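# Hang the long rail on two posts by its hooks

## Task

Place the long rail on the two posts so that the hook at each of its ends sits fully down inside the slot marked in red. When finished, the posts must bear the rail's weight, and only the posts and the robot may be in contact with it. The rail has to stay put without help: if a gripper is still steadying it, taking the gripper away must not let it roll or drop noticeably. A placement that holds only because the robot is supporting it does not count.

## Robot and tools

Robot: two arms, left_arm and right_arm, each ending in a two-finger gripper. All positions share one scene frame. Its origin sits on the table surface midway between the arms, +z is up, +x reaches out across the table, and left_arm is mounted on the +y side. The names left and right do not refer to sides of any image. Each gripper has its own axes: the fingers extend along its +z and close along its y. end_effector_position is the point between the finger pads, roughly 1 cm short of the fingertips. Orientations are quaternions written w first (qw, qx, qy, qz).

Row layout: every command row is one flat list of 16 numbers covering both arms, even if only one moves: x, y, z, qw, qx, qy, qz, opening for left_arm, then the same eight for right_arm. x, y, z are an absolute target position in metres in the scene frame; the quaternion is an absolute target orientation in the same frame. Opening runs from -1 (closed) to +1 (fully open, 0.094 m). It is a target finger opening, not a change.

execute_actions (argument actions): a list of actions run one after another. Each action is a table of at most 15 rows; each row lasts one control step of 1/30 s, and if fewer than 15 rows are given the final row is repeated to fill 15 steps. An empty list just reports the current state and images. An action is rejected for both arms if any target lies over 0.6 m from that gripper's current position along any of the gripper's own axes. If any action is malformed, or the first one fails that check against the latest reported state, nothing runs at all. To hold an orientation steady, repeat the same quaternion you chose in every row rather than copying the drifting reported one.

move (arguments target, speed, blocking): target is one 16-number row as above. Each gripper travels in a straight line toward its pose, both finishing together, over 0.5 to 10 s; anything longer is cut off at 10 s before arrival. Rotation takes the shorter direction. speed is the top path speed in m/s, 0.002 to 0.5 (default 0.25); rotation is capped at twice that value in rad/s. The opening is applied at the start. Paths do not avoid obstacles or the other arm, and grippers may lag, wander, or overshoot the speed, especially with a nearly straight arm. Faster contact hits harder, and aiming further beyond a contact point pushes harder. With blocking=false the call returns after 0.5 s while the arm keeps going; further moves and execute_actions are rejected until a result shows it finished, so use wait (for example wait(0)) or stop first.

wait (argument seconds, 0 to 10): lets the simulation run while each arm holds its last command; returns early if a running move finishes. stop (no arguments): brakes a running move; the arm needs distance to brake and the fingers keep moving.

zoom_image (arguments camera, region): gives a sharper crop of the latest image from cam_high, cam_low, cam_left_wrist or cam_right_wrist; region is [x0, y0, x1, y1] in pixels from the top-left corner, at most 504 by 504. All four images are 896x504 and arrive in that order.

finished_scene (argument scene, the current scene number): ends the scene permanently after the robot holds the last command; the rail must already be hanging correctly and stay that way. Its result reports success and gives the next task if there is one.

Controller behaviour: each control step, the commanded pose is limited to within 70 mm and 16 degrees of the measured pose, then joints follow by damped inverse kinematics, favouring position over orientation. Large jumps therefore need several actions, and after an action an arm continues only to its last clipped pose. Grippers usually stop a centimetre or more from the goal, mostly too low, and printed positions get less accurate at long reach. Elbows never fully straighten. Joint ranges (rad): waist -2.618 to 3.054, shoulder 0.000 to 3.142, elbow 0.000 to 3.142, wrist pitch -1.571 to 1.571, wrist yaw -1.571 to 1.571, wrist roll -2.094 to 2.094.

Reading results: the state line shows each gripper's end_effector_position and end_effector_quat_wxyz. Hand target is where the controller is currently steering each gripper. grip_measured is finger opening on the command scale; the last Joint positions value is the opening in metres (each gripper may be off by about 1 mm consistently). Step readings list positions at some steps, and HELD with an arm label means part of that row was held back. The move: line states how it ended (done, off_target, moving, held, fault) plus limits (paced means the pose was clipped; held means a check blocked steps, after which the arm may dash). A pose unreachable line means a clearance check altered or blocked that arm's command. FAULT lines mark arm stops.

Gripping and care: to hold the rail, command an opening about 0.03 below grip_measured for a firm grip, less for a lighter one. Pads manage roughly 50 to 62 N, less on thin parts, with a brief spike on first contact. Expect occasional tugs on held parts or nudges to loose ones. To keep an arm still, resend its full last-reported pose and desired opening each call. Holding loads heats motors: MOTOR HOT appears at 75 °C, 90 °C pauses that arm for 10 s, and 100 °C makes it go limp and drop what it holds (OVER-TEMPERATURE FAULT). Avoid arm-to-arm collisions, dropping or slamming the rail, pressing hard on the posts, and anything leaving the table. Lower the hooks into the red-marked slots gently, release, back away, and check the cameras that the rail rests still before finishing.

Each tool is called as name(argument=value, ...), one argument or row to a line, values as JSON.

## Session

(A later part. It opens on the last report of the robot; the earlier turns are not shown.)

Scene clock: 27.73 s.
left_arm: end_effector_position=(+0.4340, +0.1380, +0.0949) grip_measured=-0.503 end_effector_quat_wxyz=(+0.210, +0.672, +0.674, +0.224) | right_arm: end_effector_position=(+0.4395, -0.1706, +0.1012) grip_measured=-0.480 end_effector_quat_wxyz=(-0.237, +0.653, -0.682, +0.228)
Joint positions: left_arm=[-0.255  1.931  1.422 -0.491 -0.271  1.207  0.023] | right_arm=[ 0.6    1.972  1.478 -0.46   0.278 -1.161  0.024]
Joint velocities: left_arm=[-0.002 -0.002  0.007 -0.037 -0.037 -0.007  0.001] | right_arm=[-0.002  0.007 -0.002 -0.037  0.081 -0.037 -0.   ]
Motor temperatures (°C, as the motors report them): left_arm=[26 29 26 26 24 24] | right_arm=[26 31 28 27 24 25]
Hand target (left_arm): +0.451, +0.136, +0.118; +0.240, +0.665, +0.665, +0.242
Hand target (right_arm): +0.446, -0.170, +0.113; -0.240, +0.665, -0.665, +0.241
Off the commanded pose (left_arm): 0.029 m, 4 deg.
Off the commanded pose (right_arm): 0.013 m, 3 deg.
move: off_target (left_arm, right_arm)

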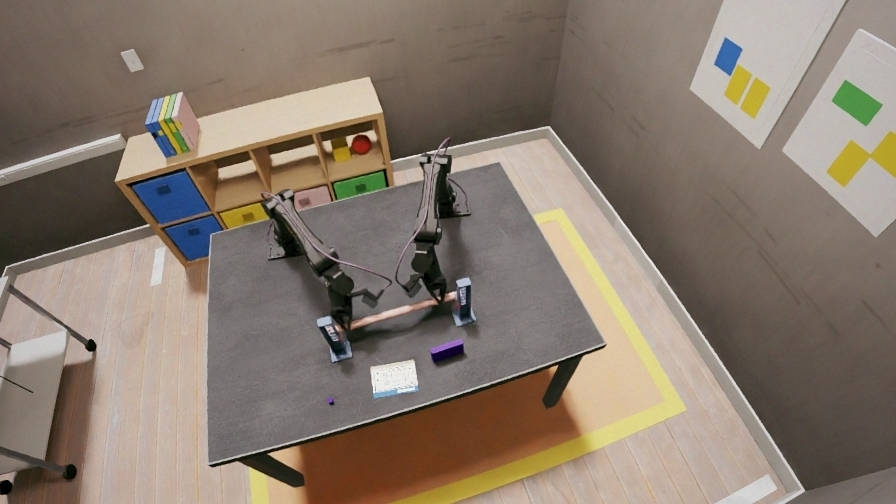

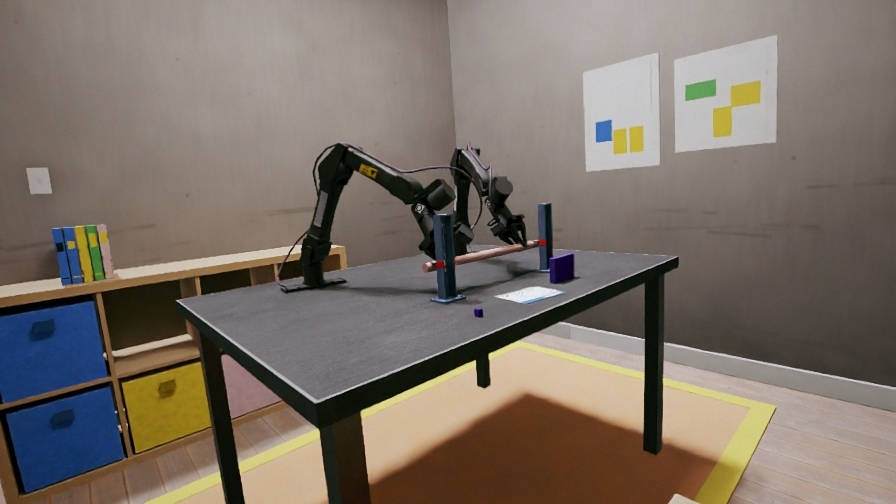

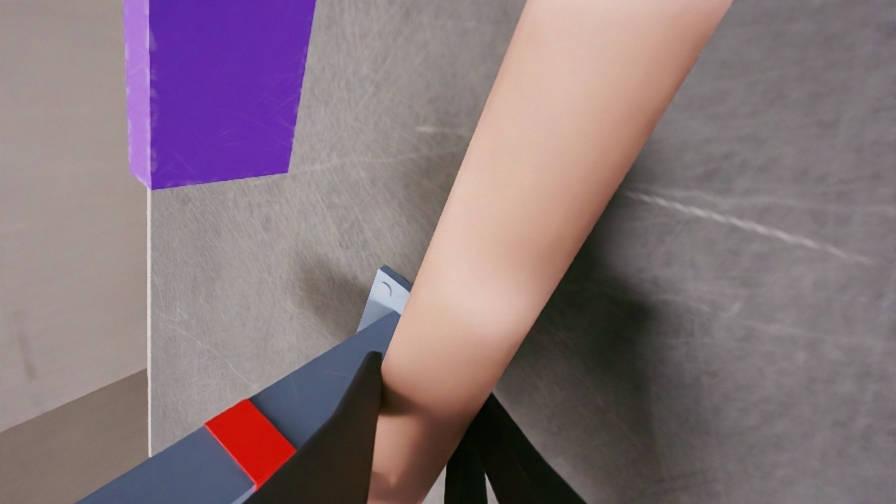

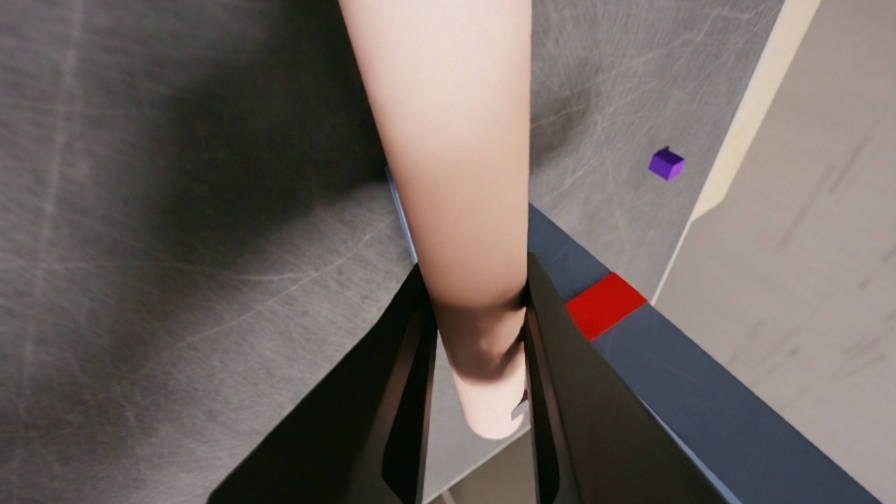

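move(
  target=[0.456,0.147,0.119,0.24,0.665,0.665,0.24,-0.53,0.449,-0.158,0.112,0.24,-0.665,0.665,-0.24,-0.52],
  speed=0.03,
)

zoom_image(
  camera="cam_low",
  region=[400, 220, 570, 290],
)

zoom_image(
  camera="cam_high",
  region=[430, 270, 490, 330],
)

zoom_image(
  camera="cam_high",
  region=[305, 305, 365, 365],
)

Scene clock: 29.57 s.
left_arm: end_effector_position=(+0.4346, +0.1461, +0.0922) grip_measured=-0.503 end_effector_quat_wxyz=(+0.205, +0.676, +0.674, +0.216) | right_arm: end_effector_position=(+0.4396, -0.1629, +0.0970) grip_measured=-0.480 end_effector_quat_wxyz=(-0.231, +0.656, -0.685, +0.218)
Joint positions: left_arm=[-0.229  1.932  1.422 -0.502 -0.243  1.23   0.023] | right_arm=[ 0.611  2.     1.515 -0.491  0.268 -1.146  0.024]
Joint velocities: left_arm=[-0.007 -0.017 -0.002 -0.007 -0.022 -0.066  0.001] | right_arm=[-0.007  0.012 -0.002 -0.037  0.095 -0.037  0.001]
Motor temperatures (°C, as the motors report them): left_arm=[26 30 26 26 24 24] | right_arm=[26 31 29 27 24 25]
Hand target (left_arm): +0.454, +0.148, +0.120; +0.239, +0.665, +0.665, +0.242
Hand target (right_arm): +0.448, -0.158, +0.112; -0.240, +0.665, -0.666, +0.240
Off the commanded pose (left_arm): 0.034 m, 5 deg.
Off the commanded pose (right_arm): 0.018 m, 4 deg.
move: off_target (left_arm, right_arm)

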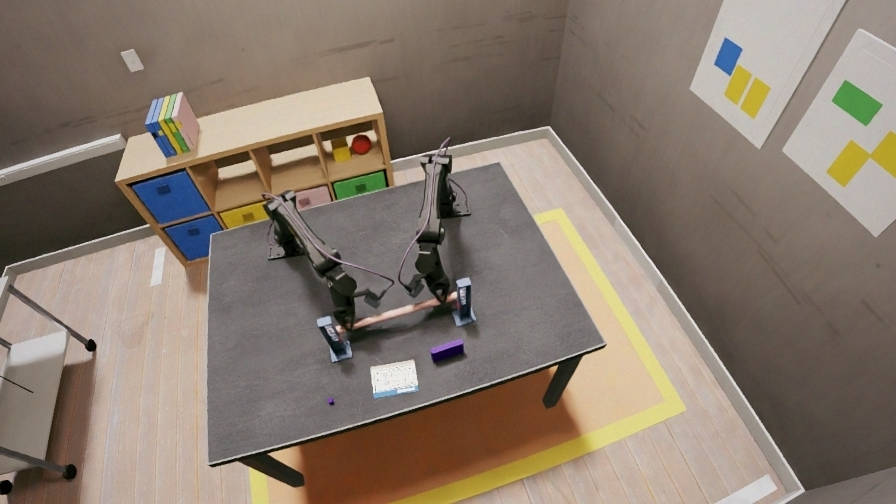

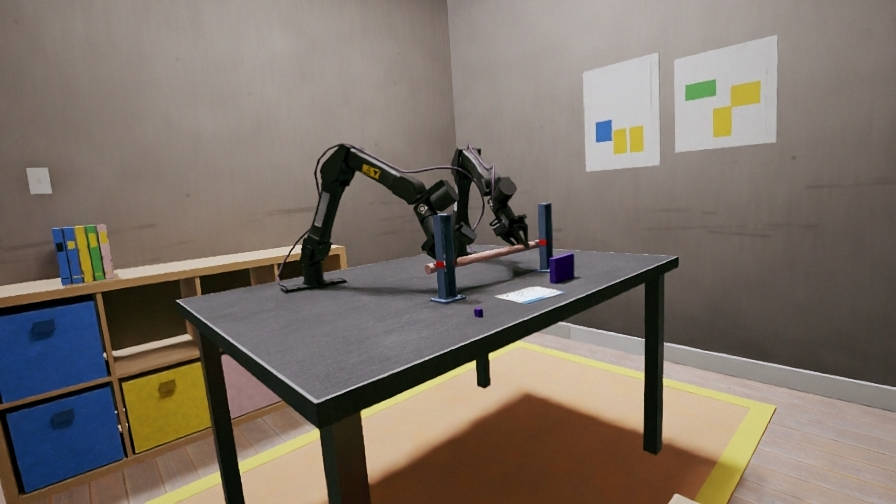

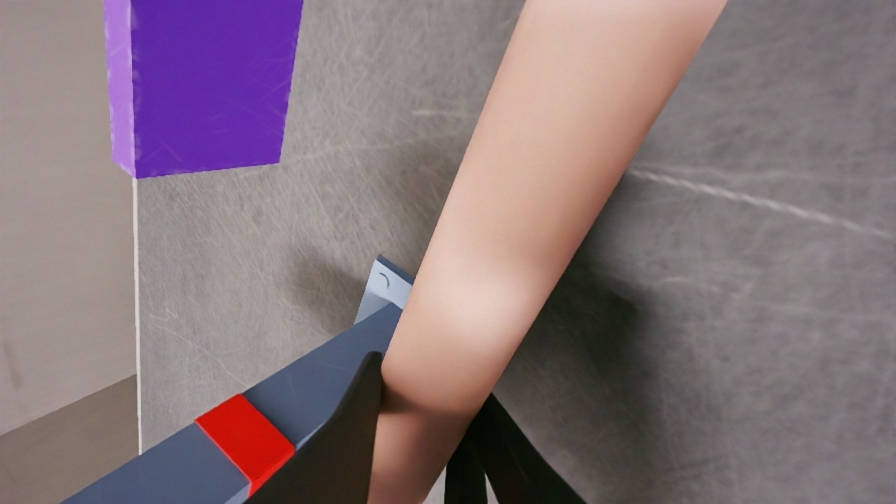

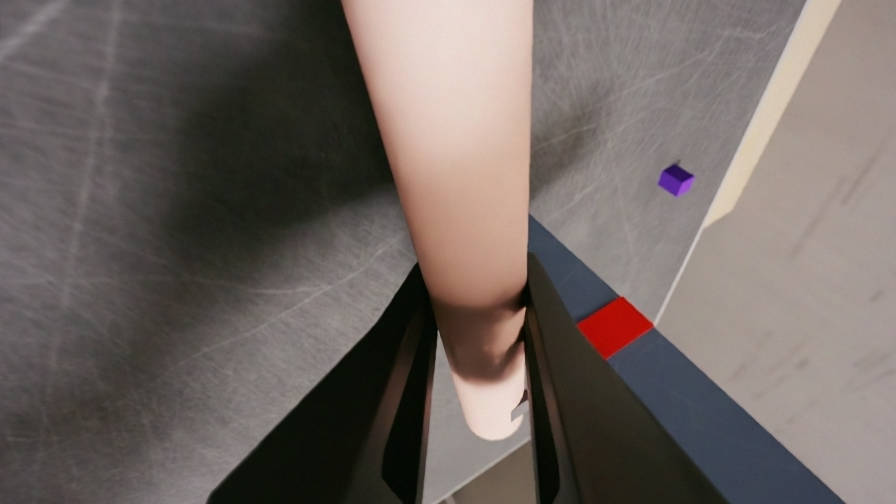

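Region (400, 220, 570, 290) of cam_low's 896x504 image, scaled by 2.965, with more detail than that image has; it fills the top 208 rows of this view, and the rest is white.

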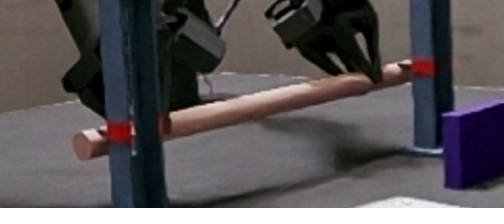

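Region (430, 270, 490, 330) of cam_high's 896x504 image, scaled by 8.400, with more detail than that image has.

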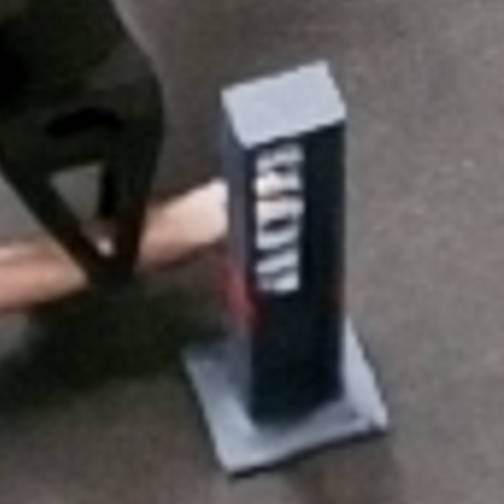

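Region (305, 305, 365, 365) of cam_high's 896x504 image, scaled by 8.400, with more detail than that image has.

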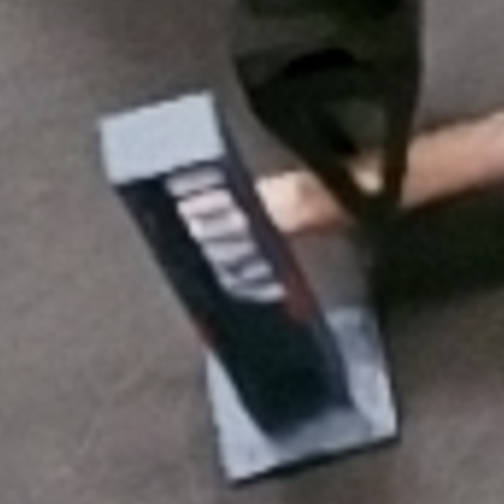

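move(
  target=[0.478,0.147,0.121,0.25,0.661,0.661,0.25,-0.53,0.471,-0.158,0.114,0.25,-0.661,0.661,-0.25,-0.52],
  speed=0.02,
)

zoom_image(
  camera="cam_low",
  region=[400, 220, 570, 290],
)

zoom_image(
  camera="cam_high",
  region=[430, 270, 490, 330],
)

zoom_image(
  camera="cam_high",
  region=[305, 305, 365, 365],
)

Scene clock: 33.00 s.
left_arm: end_effector_position=(+0.4373, +0.1473, +0.0846) grip_measured=-0.503 end_effector_quat_wxyz=(+0.191, +0.683, +0.675, +0.204) | right_arm: end_effector_position=(+0.4403, -0.1613, +0.0882) grip_measured=-0.482 end_effector_quat_wxyz=(-0.210, +0.662, -0.689, +0.207)
Joint positions: left_arm=[-0.219  1.969  1.463 -0.541 -0.226  1.24   0.023] | right_arm=[ 0.611  2.044  1.571 -0.552  0.262 -1.14   0.024]
Joint velocities: left_arm=[ 0.007  0.002 -0.002 -0.051 -0.022  0.081 -0.001] | right_arm=[-0.002  0.007  0.017 -0.066 -0.022 -0.125  0.   ]
Motor temperatures (°C, as the motors report them): left_arm=[26 30 27 27 24 24] | right_arm=[26 32 29 27 24 25]
Hand target (left_arm): +0.472, +0.150, +0.124; +0.247, +0.661, +0.662, +0.252
Hand target (right_arm): +0.467, -0.159, +0.117; -0.248, +0.660, -0.664, +0.250
Off the commanded pose (left_arm): 0.055 m, 9 deg.
Off the commanded pose (right_arm): 0.040 m, 7 deg.
move: off_target (left_arm, right_arm)

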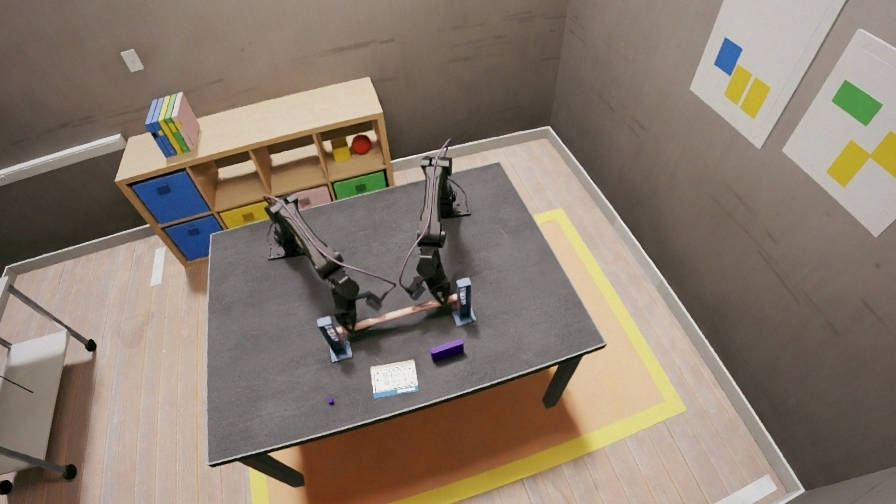

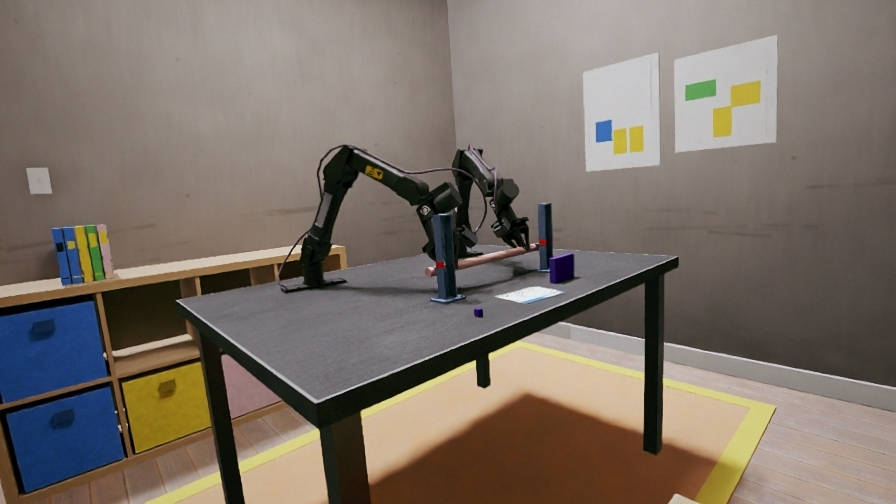

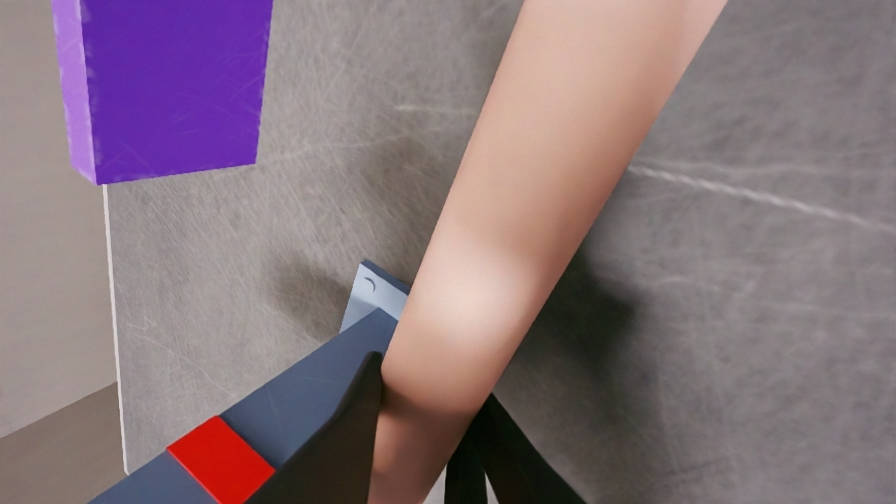

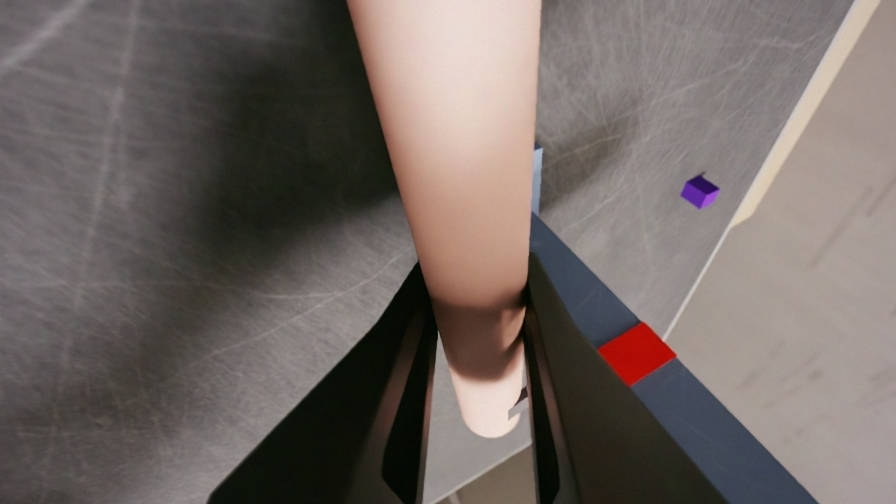

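Region (400, 220, 570, 290) of cam_low's 896x504 image, scaled by 2.965, with more detail than that image has; it fills the top 208 rows of this view, and the rest is white.

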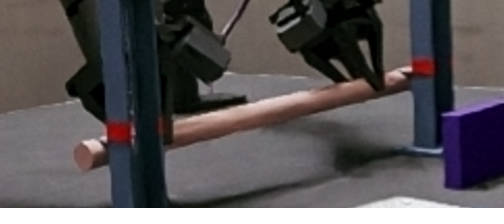

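Region (430, 270, 490, 330) of cam_high's 896x504 image, scaled by 8.400, with more detail than that image has.

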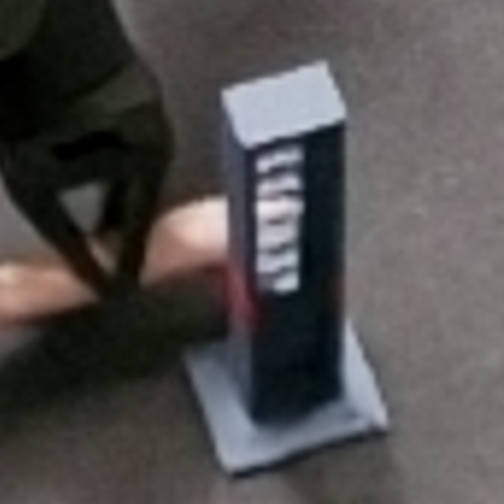

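Region (305, 305, 365, 365) of cam_high's 896x504 image, scaled by 8.400, with more detail than that image has.

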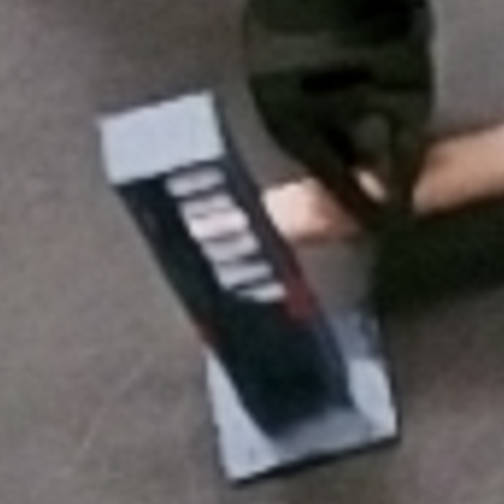

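move(
  target=[0.425,0.147,0.119,0.25,0.661,0.661,0.25,-0.53,0.42,-0.158,0.112,0.25,-0.661,0.661,-0.25,-0.52],
  speed=0.04,
)

zoom_image(
  camera="cam_low",
  region=[400, 240, 480, 290],
)

zoom_image(
  camera="cam_low",
  region=[500, 220, 570, 265],
)

zoom_image(
  camera="cam_high",
  region=[430, 270, 490, 330],
)

Scene clock: 35.50 s.
left_arm: end_effector_position=(+0.4139, +0.1495, +0.0914) grip_measured=-0.503 end_effector_quat_wxyz=(+0.215, +0.674, +0.671, +0.222) | right_arm: end_effector_position=(+0.4188, -0.1588, +0.0959) grip_measured=-0.482 end_effector_quat_wxyz=(-0.239, +0.655, -0.679, +0.228)
Joint positions: left_arm=[-0.245  1.845  1.289 -0.434 -0.256  1.222  0.023] | right_arm=[ 0.648  1.928  1.393 -0.424  0.301 -1.128  0.024]
Joint velocities: left_arm=[-0.012  0.002 -0.017 -0.037  0.007 -0.11  -0.   ] | right_arm=[ 0.007 -0.007  0.002 -0.007  0.007  0.051 -0.001]
Motor temperatures (°C, as the motors report them): left_arm=[26 31 27 27 24 24] | right_arm=[26 33 29 27 24 25]
Hand target (left_arm): +0.424, +0.147, +0.120; +0.249, +0.662, +0.662, +0.250
Hand target (right_arm): +0.419, -0.158, +0.112; -0.250, +0.661, -0.662, +0.249
Off the commanded pose (left_arm): 0.030 m, 5 deg.
Off the commanded pose (right_arm): 0.016 m, 4 deg.
move: off_target (left_arm, right_arm)

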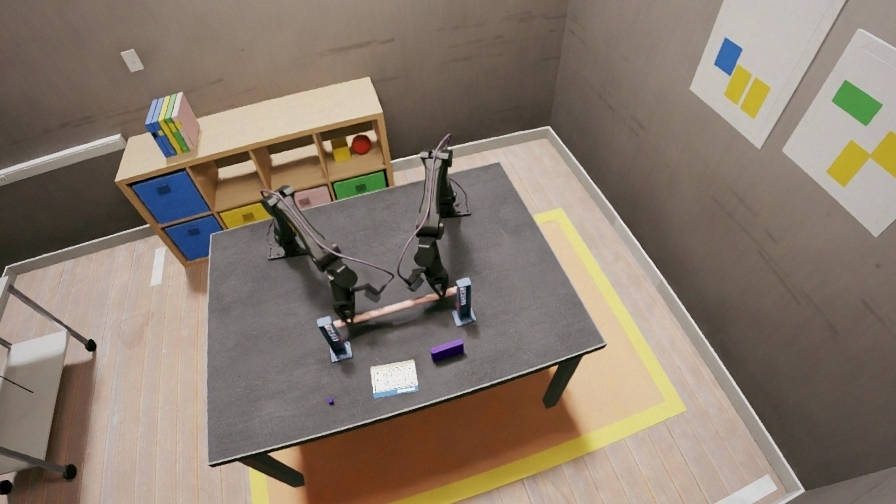

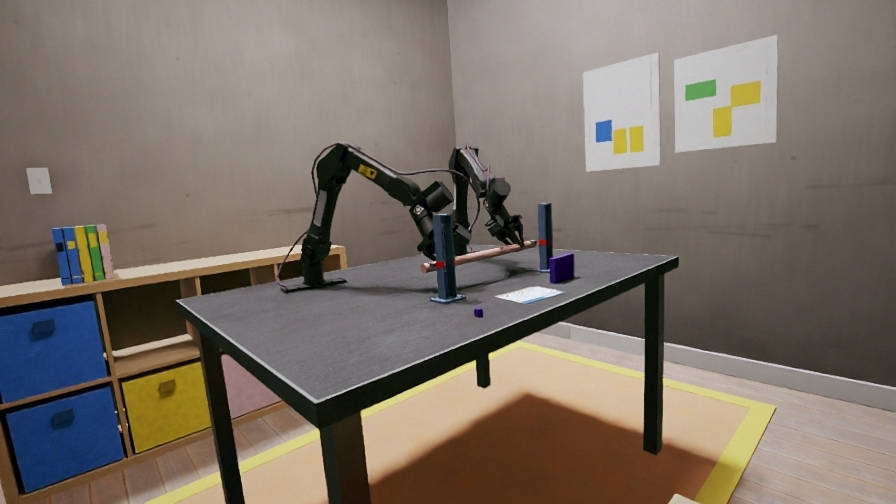

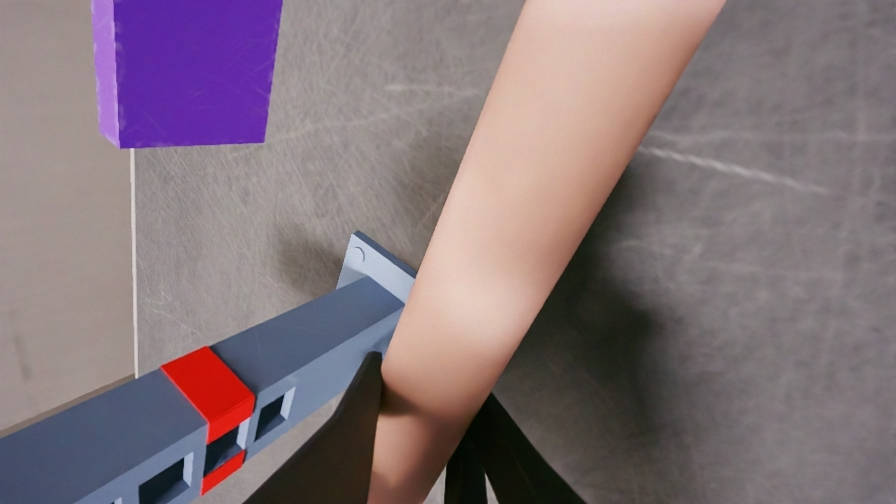

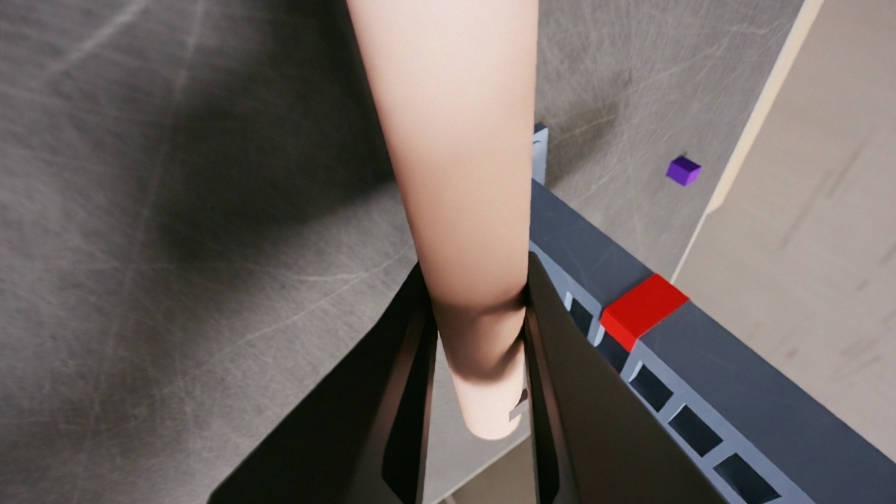

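Region (400, 240, 480, 290) of cam_low's 896x504 image, scaled by 6.300, with more detail than that image has; it fills the top 315 rows of this view, and the rest is white.

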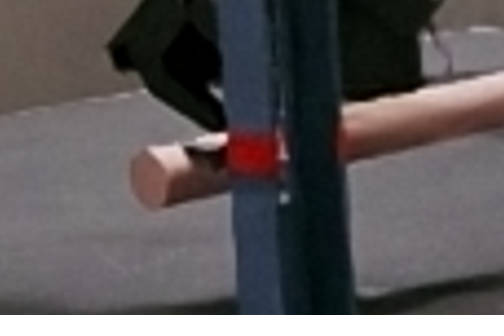

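Region (500, 220, 570, 265) of cam_low's 896x504 image, scaled by 7.200, with more detail than that image has; it fills the top 324 rows of this view, and the rest is white.

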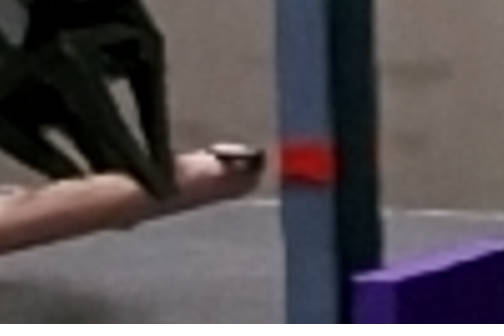

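Region (430, 270, 490, 330) of cam_high's 896x504 image, scaled by 8.400, with more detail than that image has.

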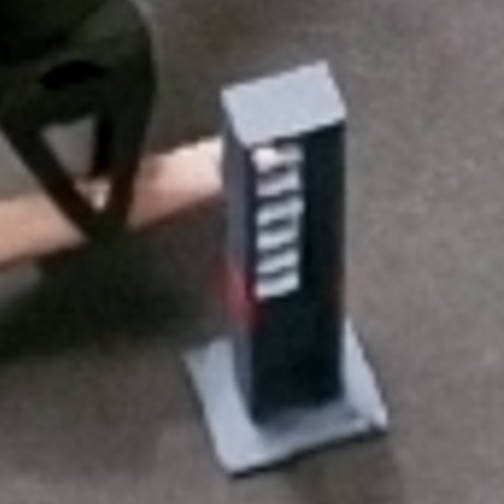

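move(
  target=[0.445,0.147,0.118,0.25,0.661,0.661,0.25,-0.53,0.435,-0.158,0.115,0.25,-0.661,0.661,-0.25,-0.52],
  speed=0.03,
)

zoom_image(
  camera="cam_low",
  region=[400, 240, 480, 290],
)

zoom_image(
  camera="cam_low",
  region=[500, 220, 570, 265],
)

Scene clock: 37.63 s.
left_arm: end_effector_position=(+0.4228, +0.1480, +0.0940) grip_measured=-0.503 end_effector_quat_wxyz=(+0.218, +0.674, +0.669, +0.224) | right_arm: end_effector_position=(+0.4249, -0.1600, +0.1019) grip_measured=-0.482 end_effector_quat_wxyz=(-0.241, +0.653, -0.678, +0.235)
Joint positions: left_arm=[-0.239  1.869  1.326 -0.439 -0.254  1.23   0.023] | right_arm=[ 0.644  1.935  1.421 -0.434  0.311 -1.135  0.024]
Joint velocities: left_arm=[-0.007  0.007  0.007 -0.066 -0.051 -0.051 -0.   ] | right_arm=[-0.017  0.007 -0.007 -0.037 -0.081 -0.007  0.   ]
Motor temperatures (°C, as the motors report them): left_arm=[26 31 27 27 24 24] | right_arm=[26 33 29 28 24 25]
Hand target (left_arm): +0.443, +0.148, +0.119; +0.249, +0.661, +0.661, +0.251
Hand target (right_arm): +0.434, -0.158, +0.116; -0.250, +0.661, -0.662, +0.250
Off the commanded pose (left_arm): 0.033 m, 5 deg.
Off the commanded pose (right_arm): 0.017 m, 3 deg.
move: off_target (left_arm, right_arm)

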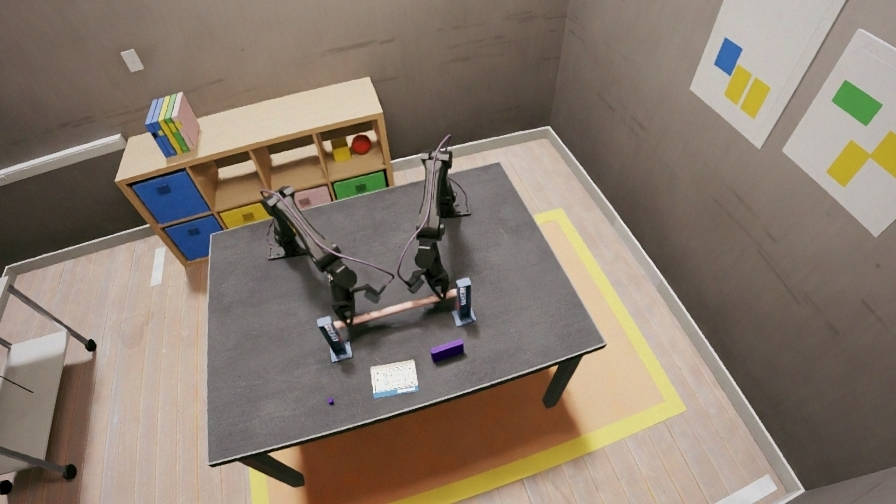

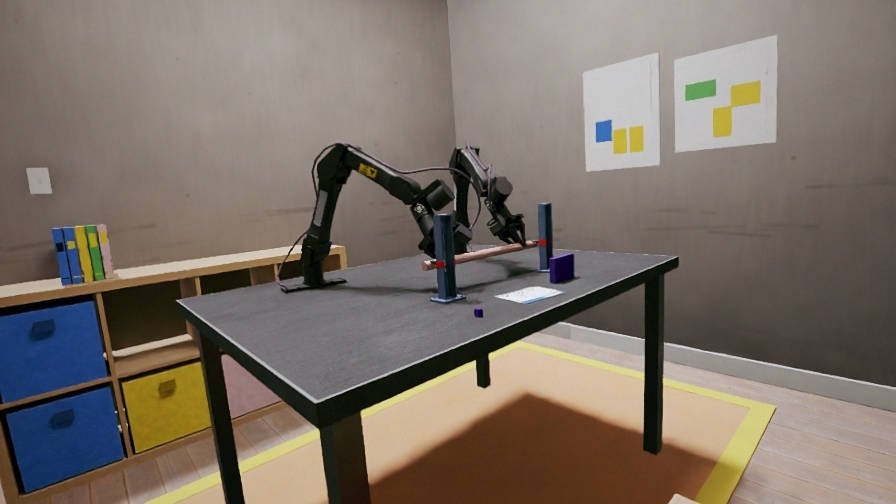

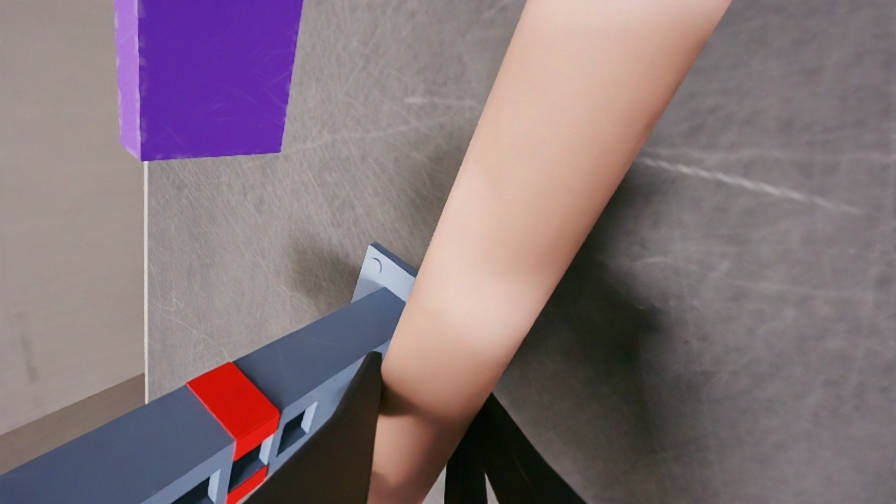

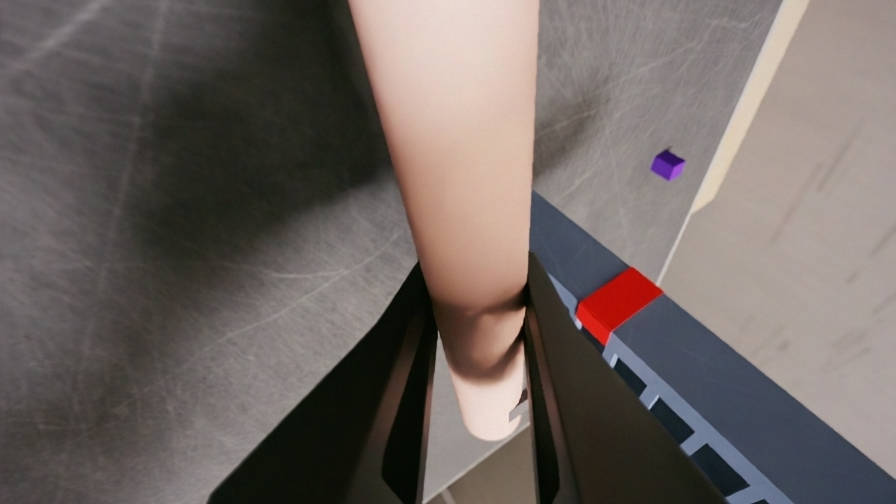

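Region (400, 240, 480, 290) of cam_low's 896x504 image, scaled by 6.300, with more detail than that image has; it fills the top 315 rows of this view, and the rest is white.

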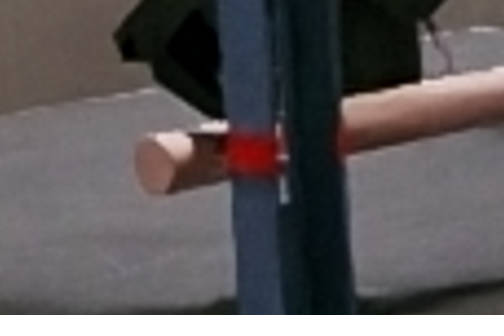

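Region (500, 220, 570, 265) of cam_low's 896x504 image, scaled by 7.200, with more detail than that image has; it fills the top 324 rows of this view, and the rest is white.

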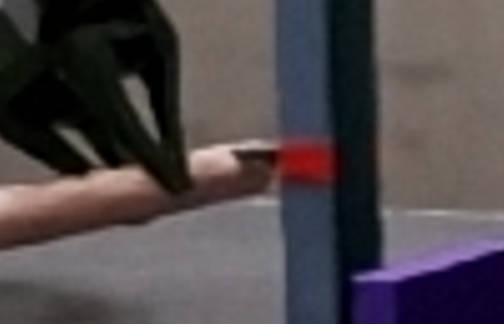

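move(
  target=[0.468,0.147,0.118,0.25,0.661,0.661,0.25,-0.53,0.458,-0.158,0.113,0.25,-0.661,0.661,-0.25,-0.52],
  speed=0.02,
)

zoom_image(
  camera="cam_low",
  region=[400, 220, 570, 290],
)

Scene clock: 40.60 s.
left_arm: end_effector_position=(+0.4375, +0.1483, +0.0898) grip_measured=-0.503 end_effector_quat_wxyz=(+0.206, +0.677, +0.672, +0.219) | right_arm: end_effector_position=(+0.4402, -0.1602, +0.0963) grip_measured=-0.482 end_effector_quat_wxyz=(-0.229, +0.657, -0.681, +0.229)
Joint positions: left_arm=[-0.223  1.938  1.418 -0.485 -0.245  1.242  0.023] | right_arm=[ 0.624  2.006  1.515 -0.48   0.297 -1.148  0.024]
Joint velocities: left_arm=[-0.027 -0.007  0.007 -0.007 -0.081  0.007  0.   ] | right_arm=[-0.007 -0.002  0.012  0.007 -0.066 -0.066  0.   ]
Motor temperatures (°C, as the motors report them): left_arm=[26 32 27 28 24 24] | right_arm=[26 33 30 28 24 25]
Hand target (left_arm): +0.465, +0.149, +0.120; +0.249, +0.661, +0.662, +0.252
Hand target (right_arm): +0.456, -0.159, +0.114; -0.249, +0.661, -0.662, +0.251
Off the commanded pose (left_arm): 0.042 m, 7 deg.
Off the commanded pose (right_arm): 0.024 m, 4 deg.
move: off_target (left_arm, right_arm)

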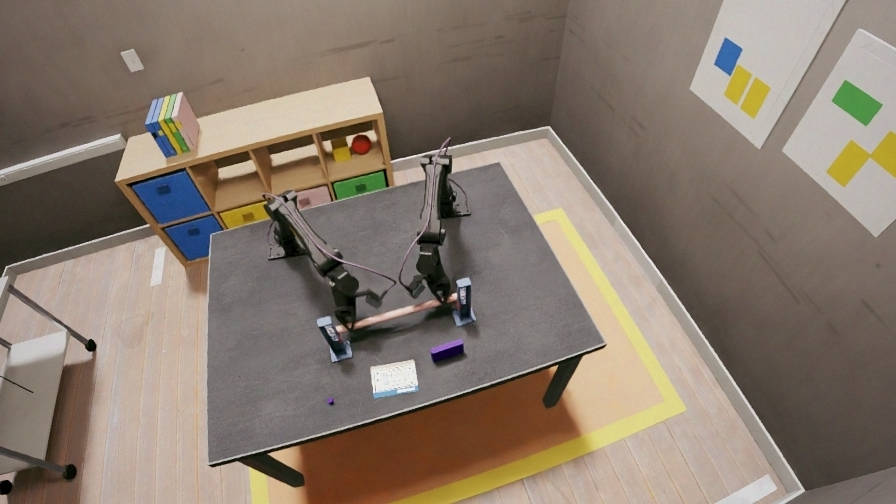

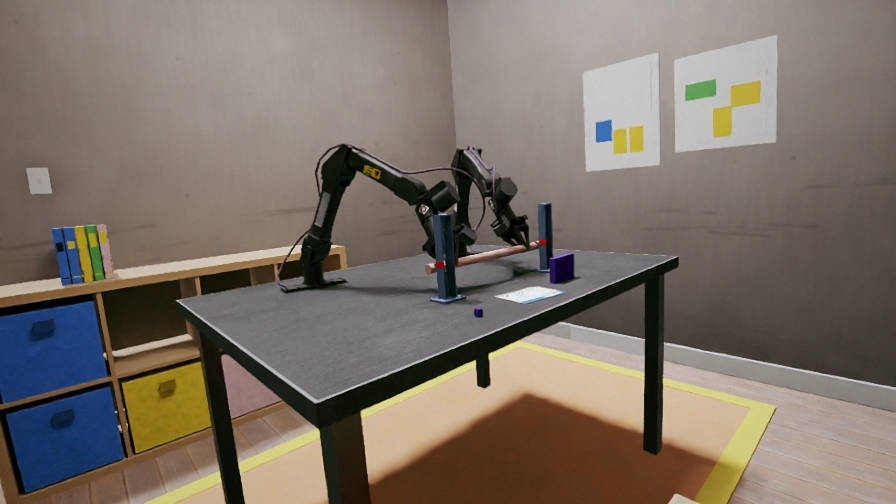

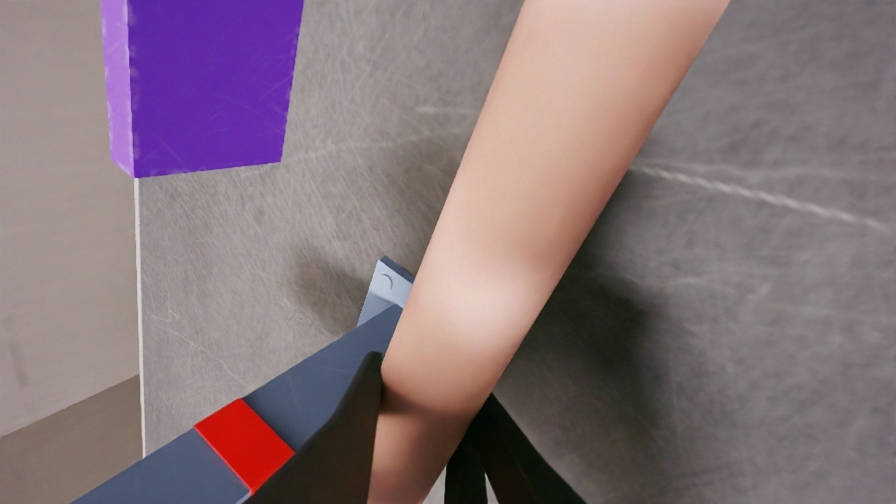

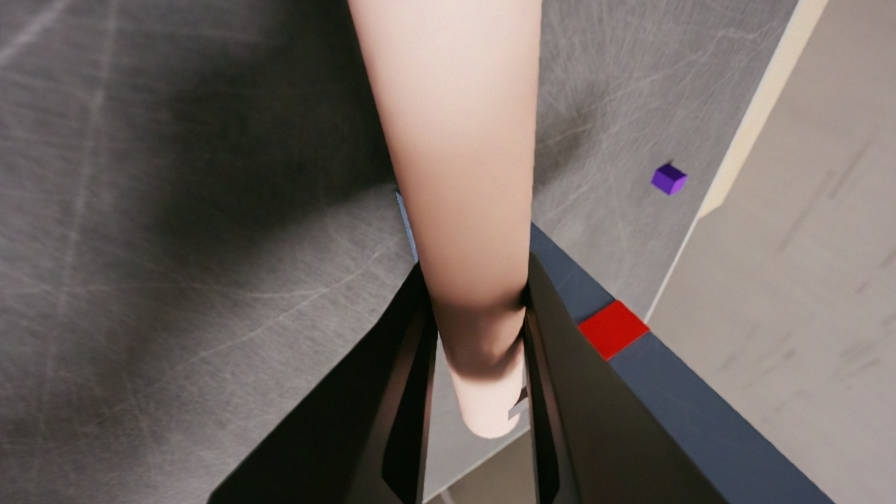

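Region (400, 220, 570, 290) of cam_low's 896x504 image, scaled by 2.965, with more detail than that image has; it fills the top 208 rows of this view, and the rest is white.

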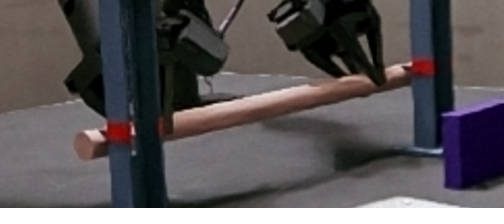

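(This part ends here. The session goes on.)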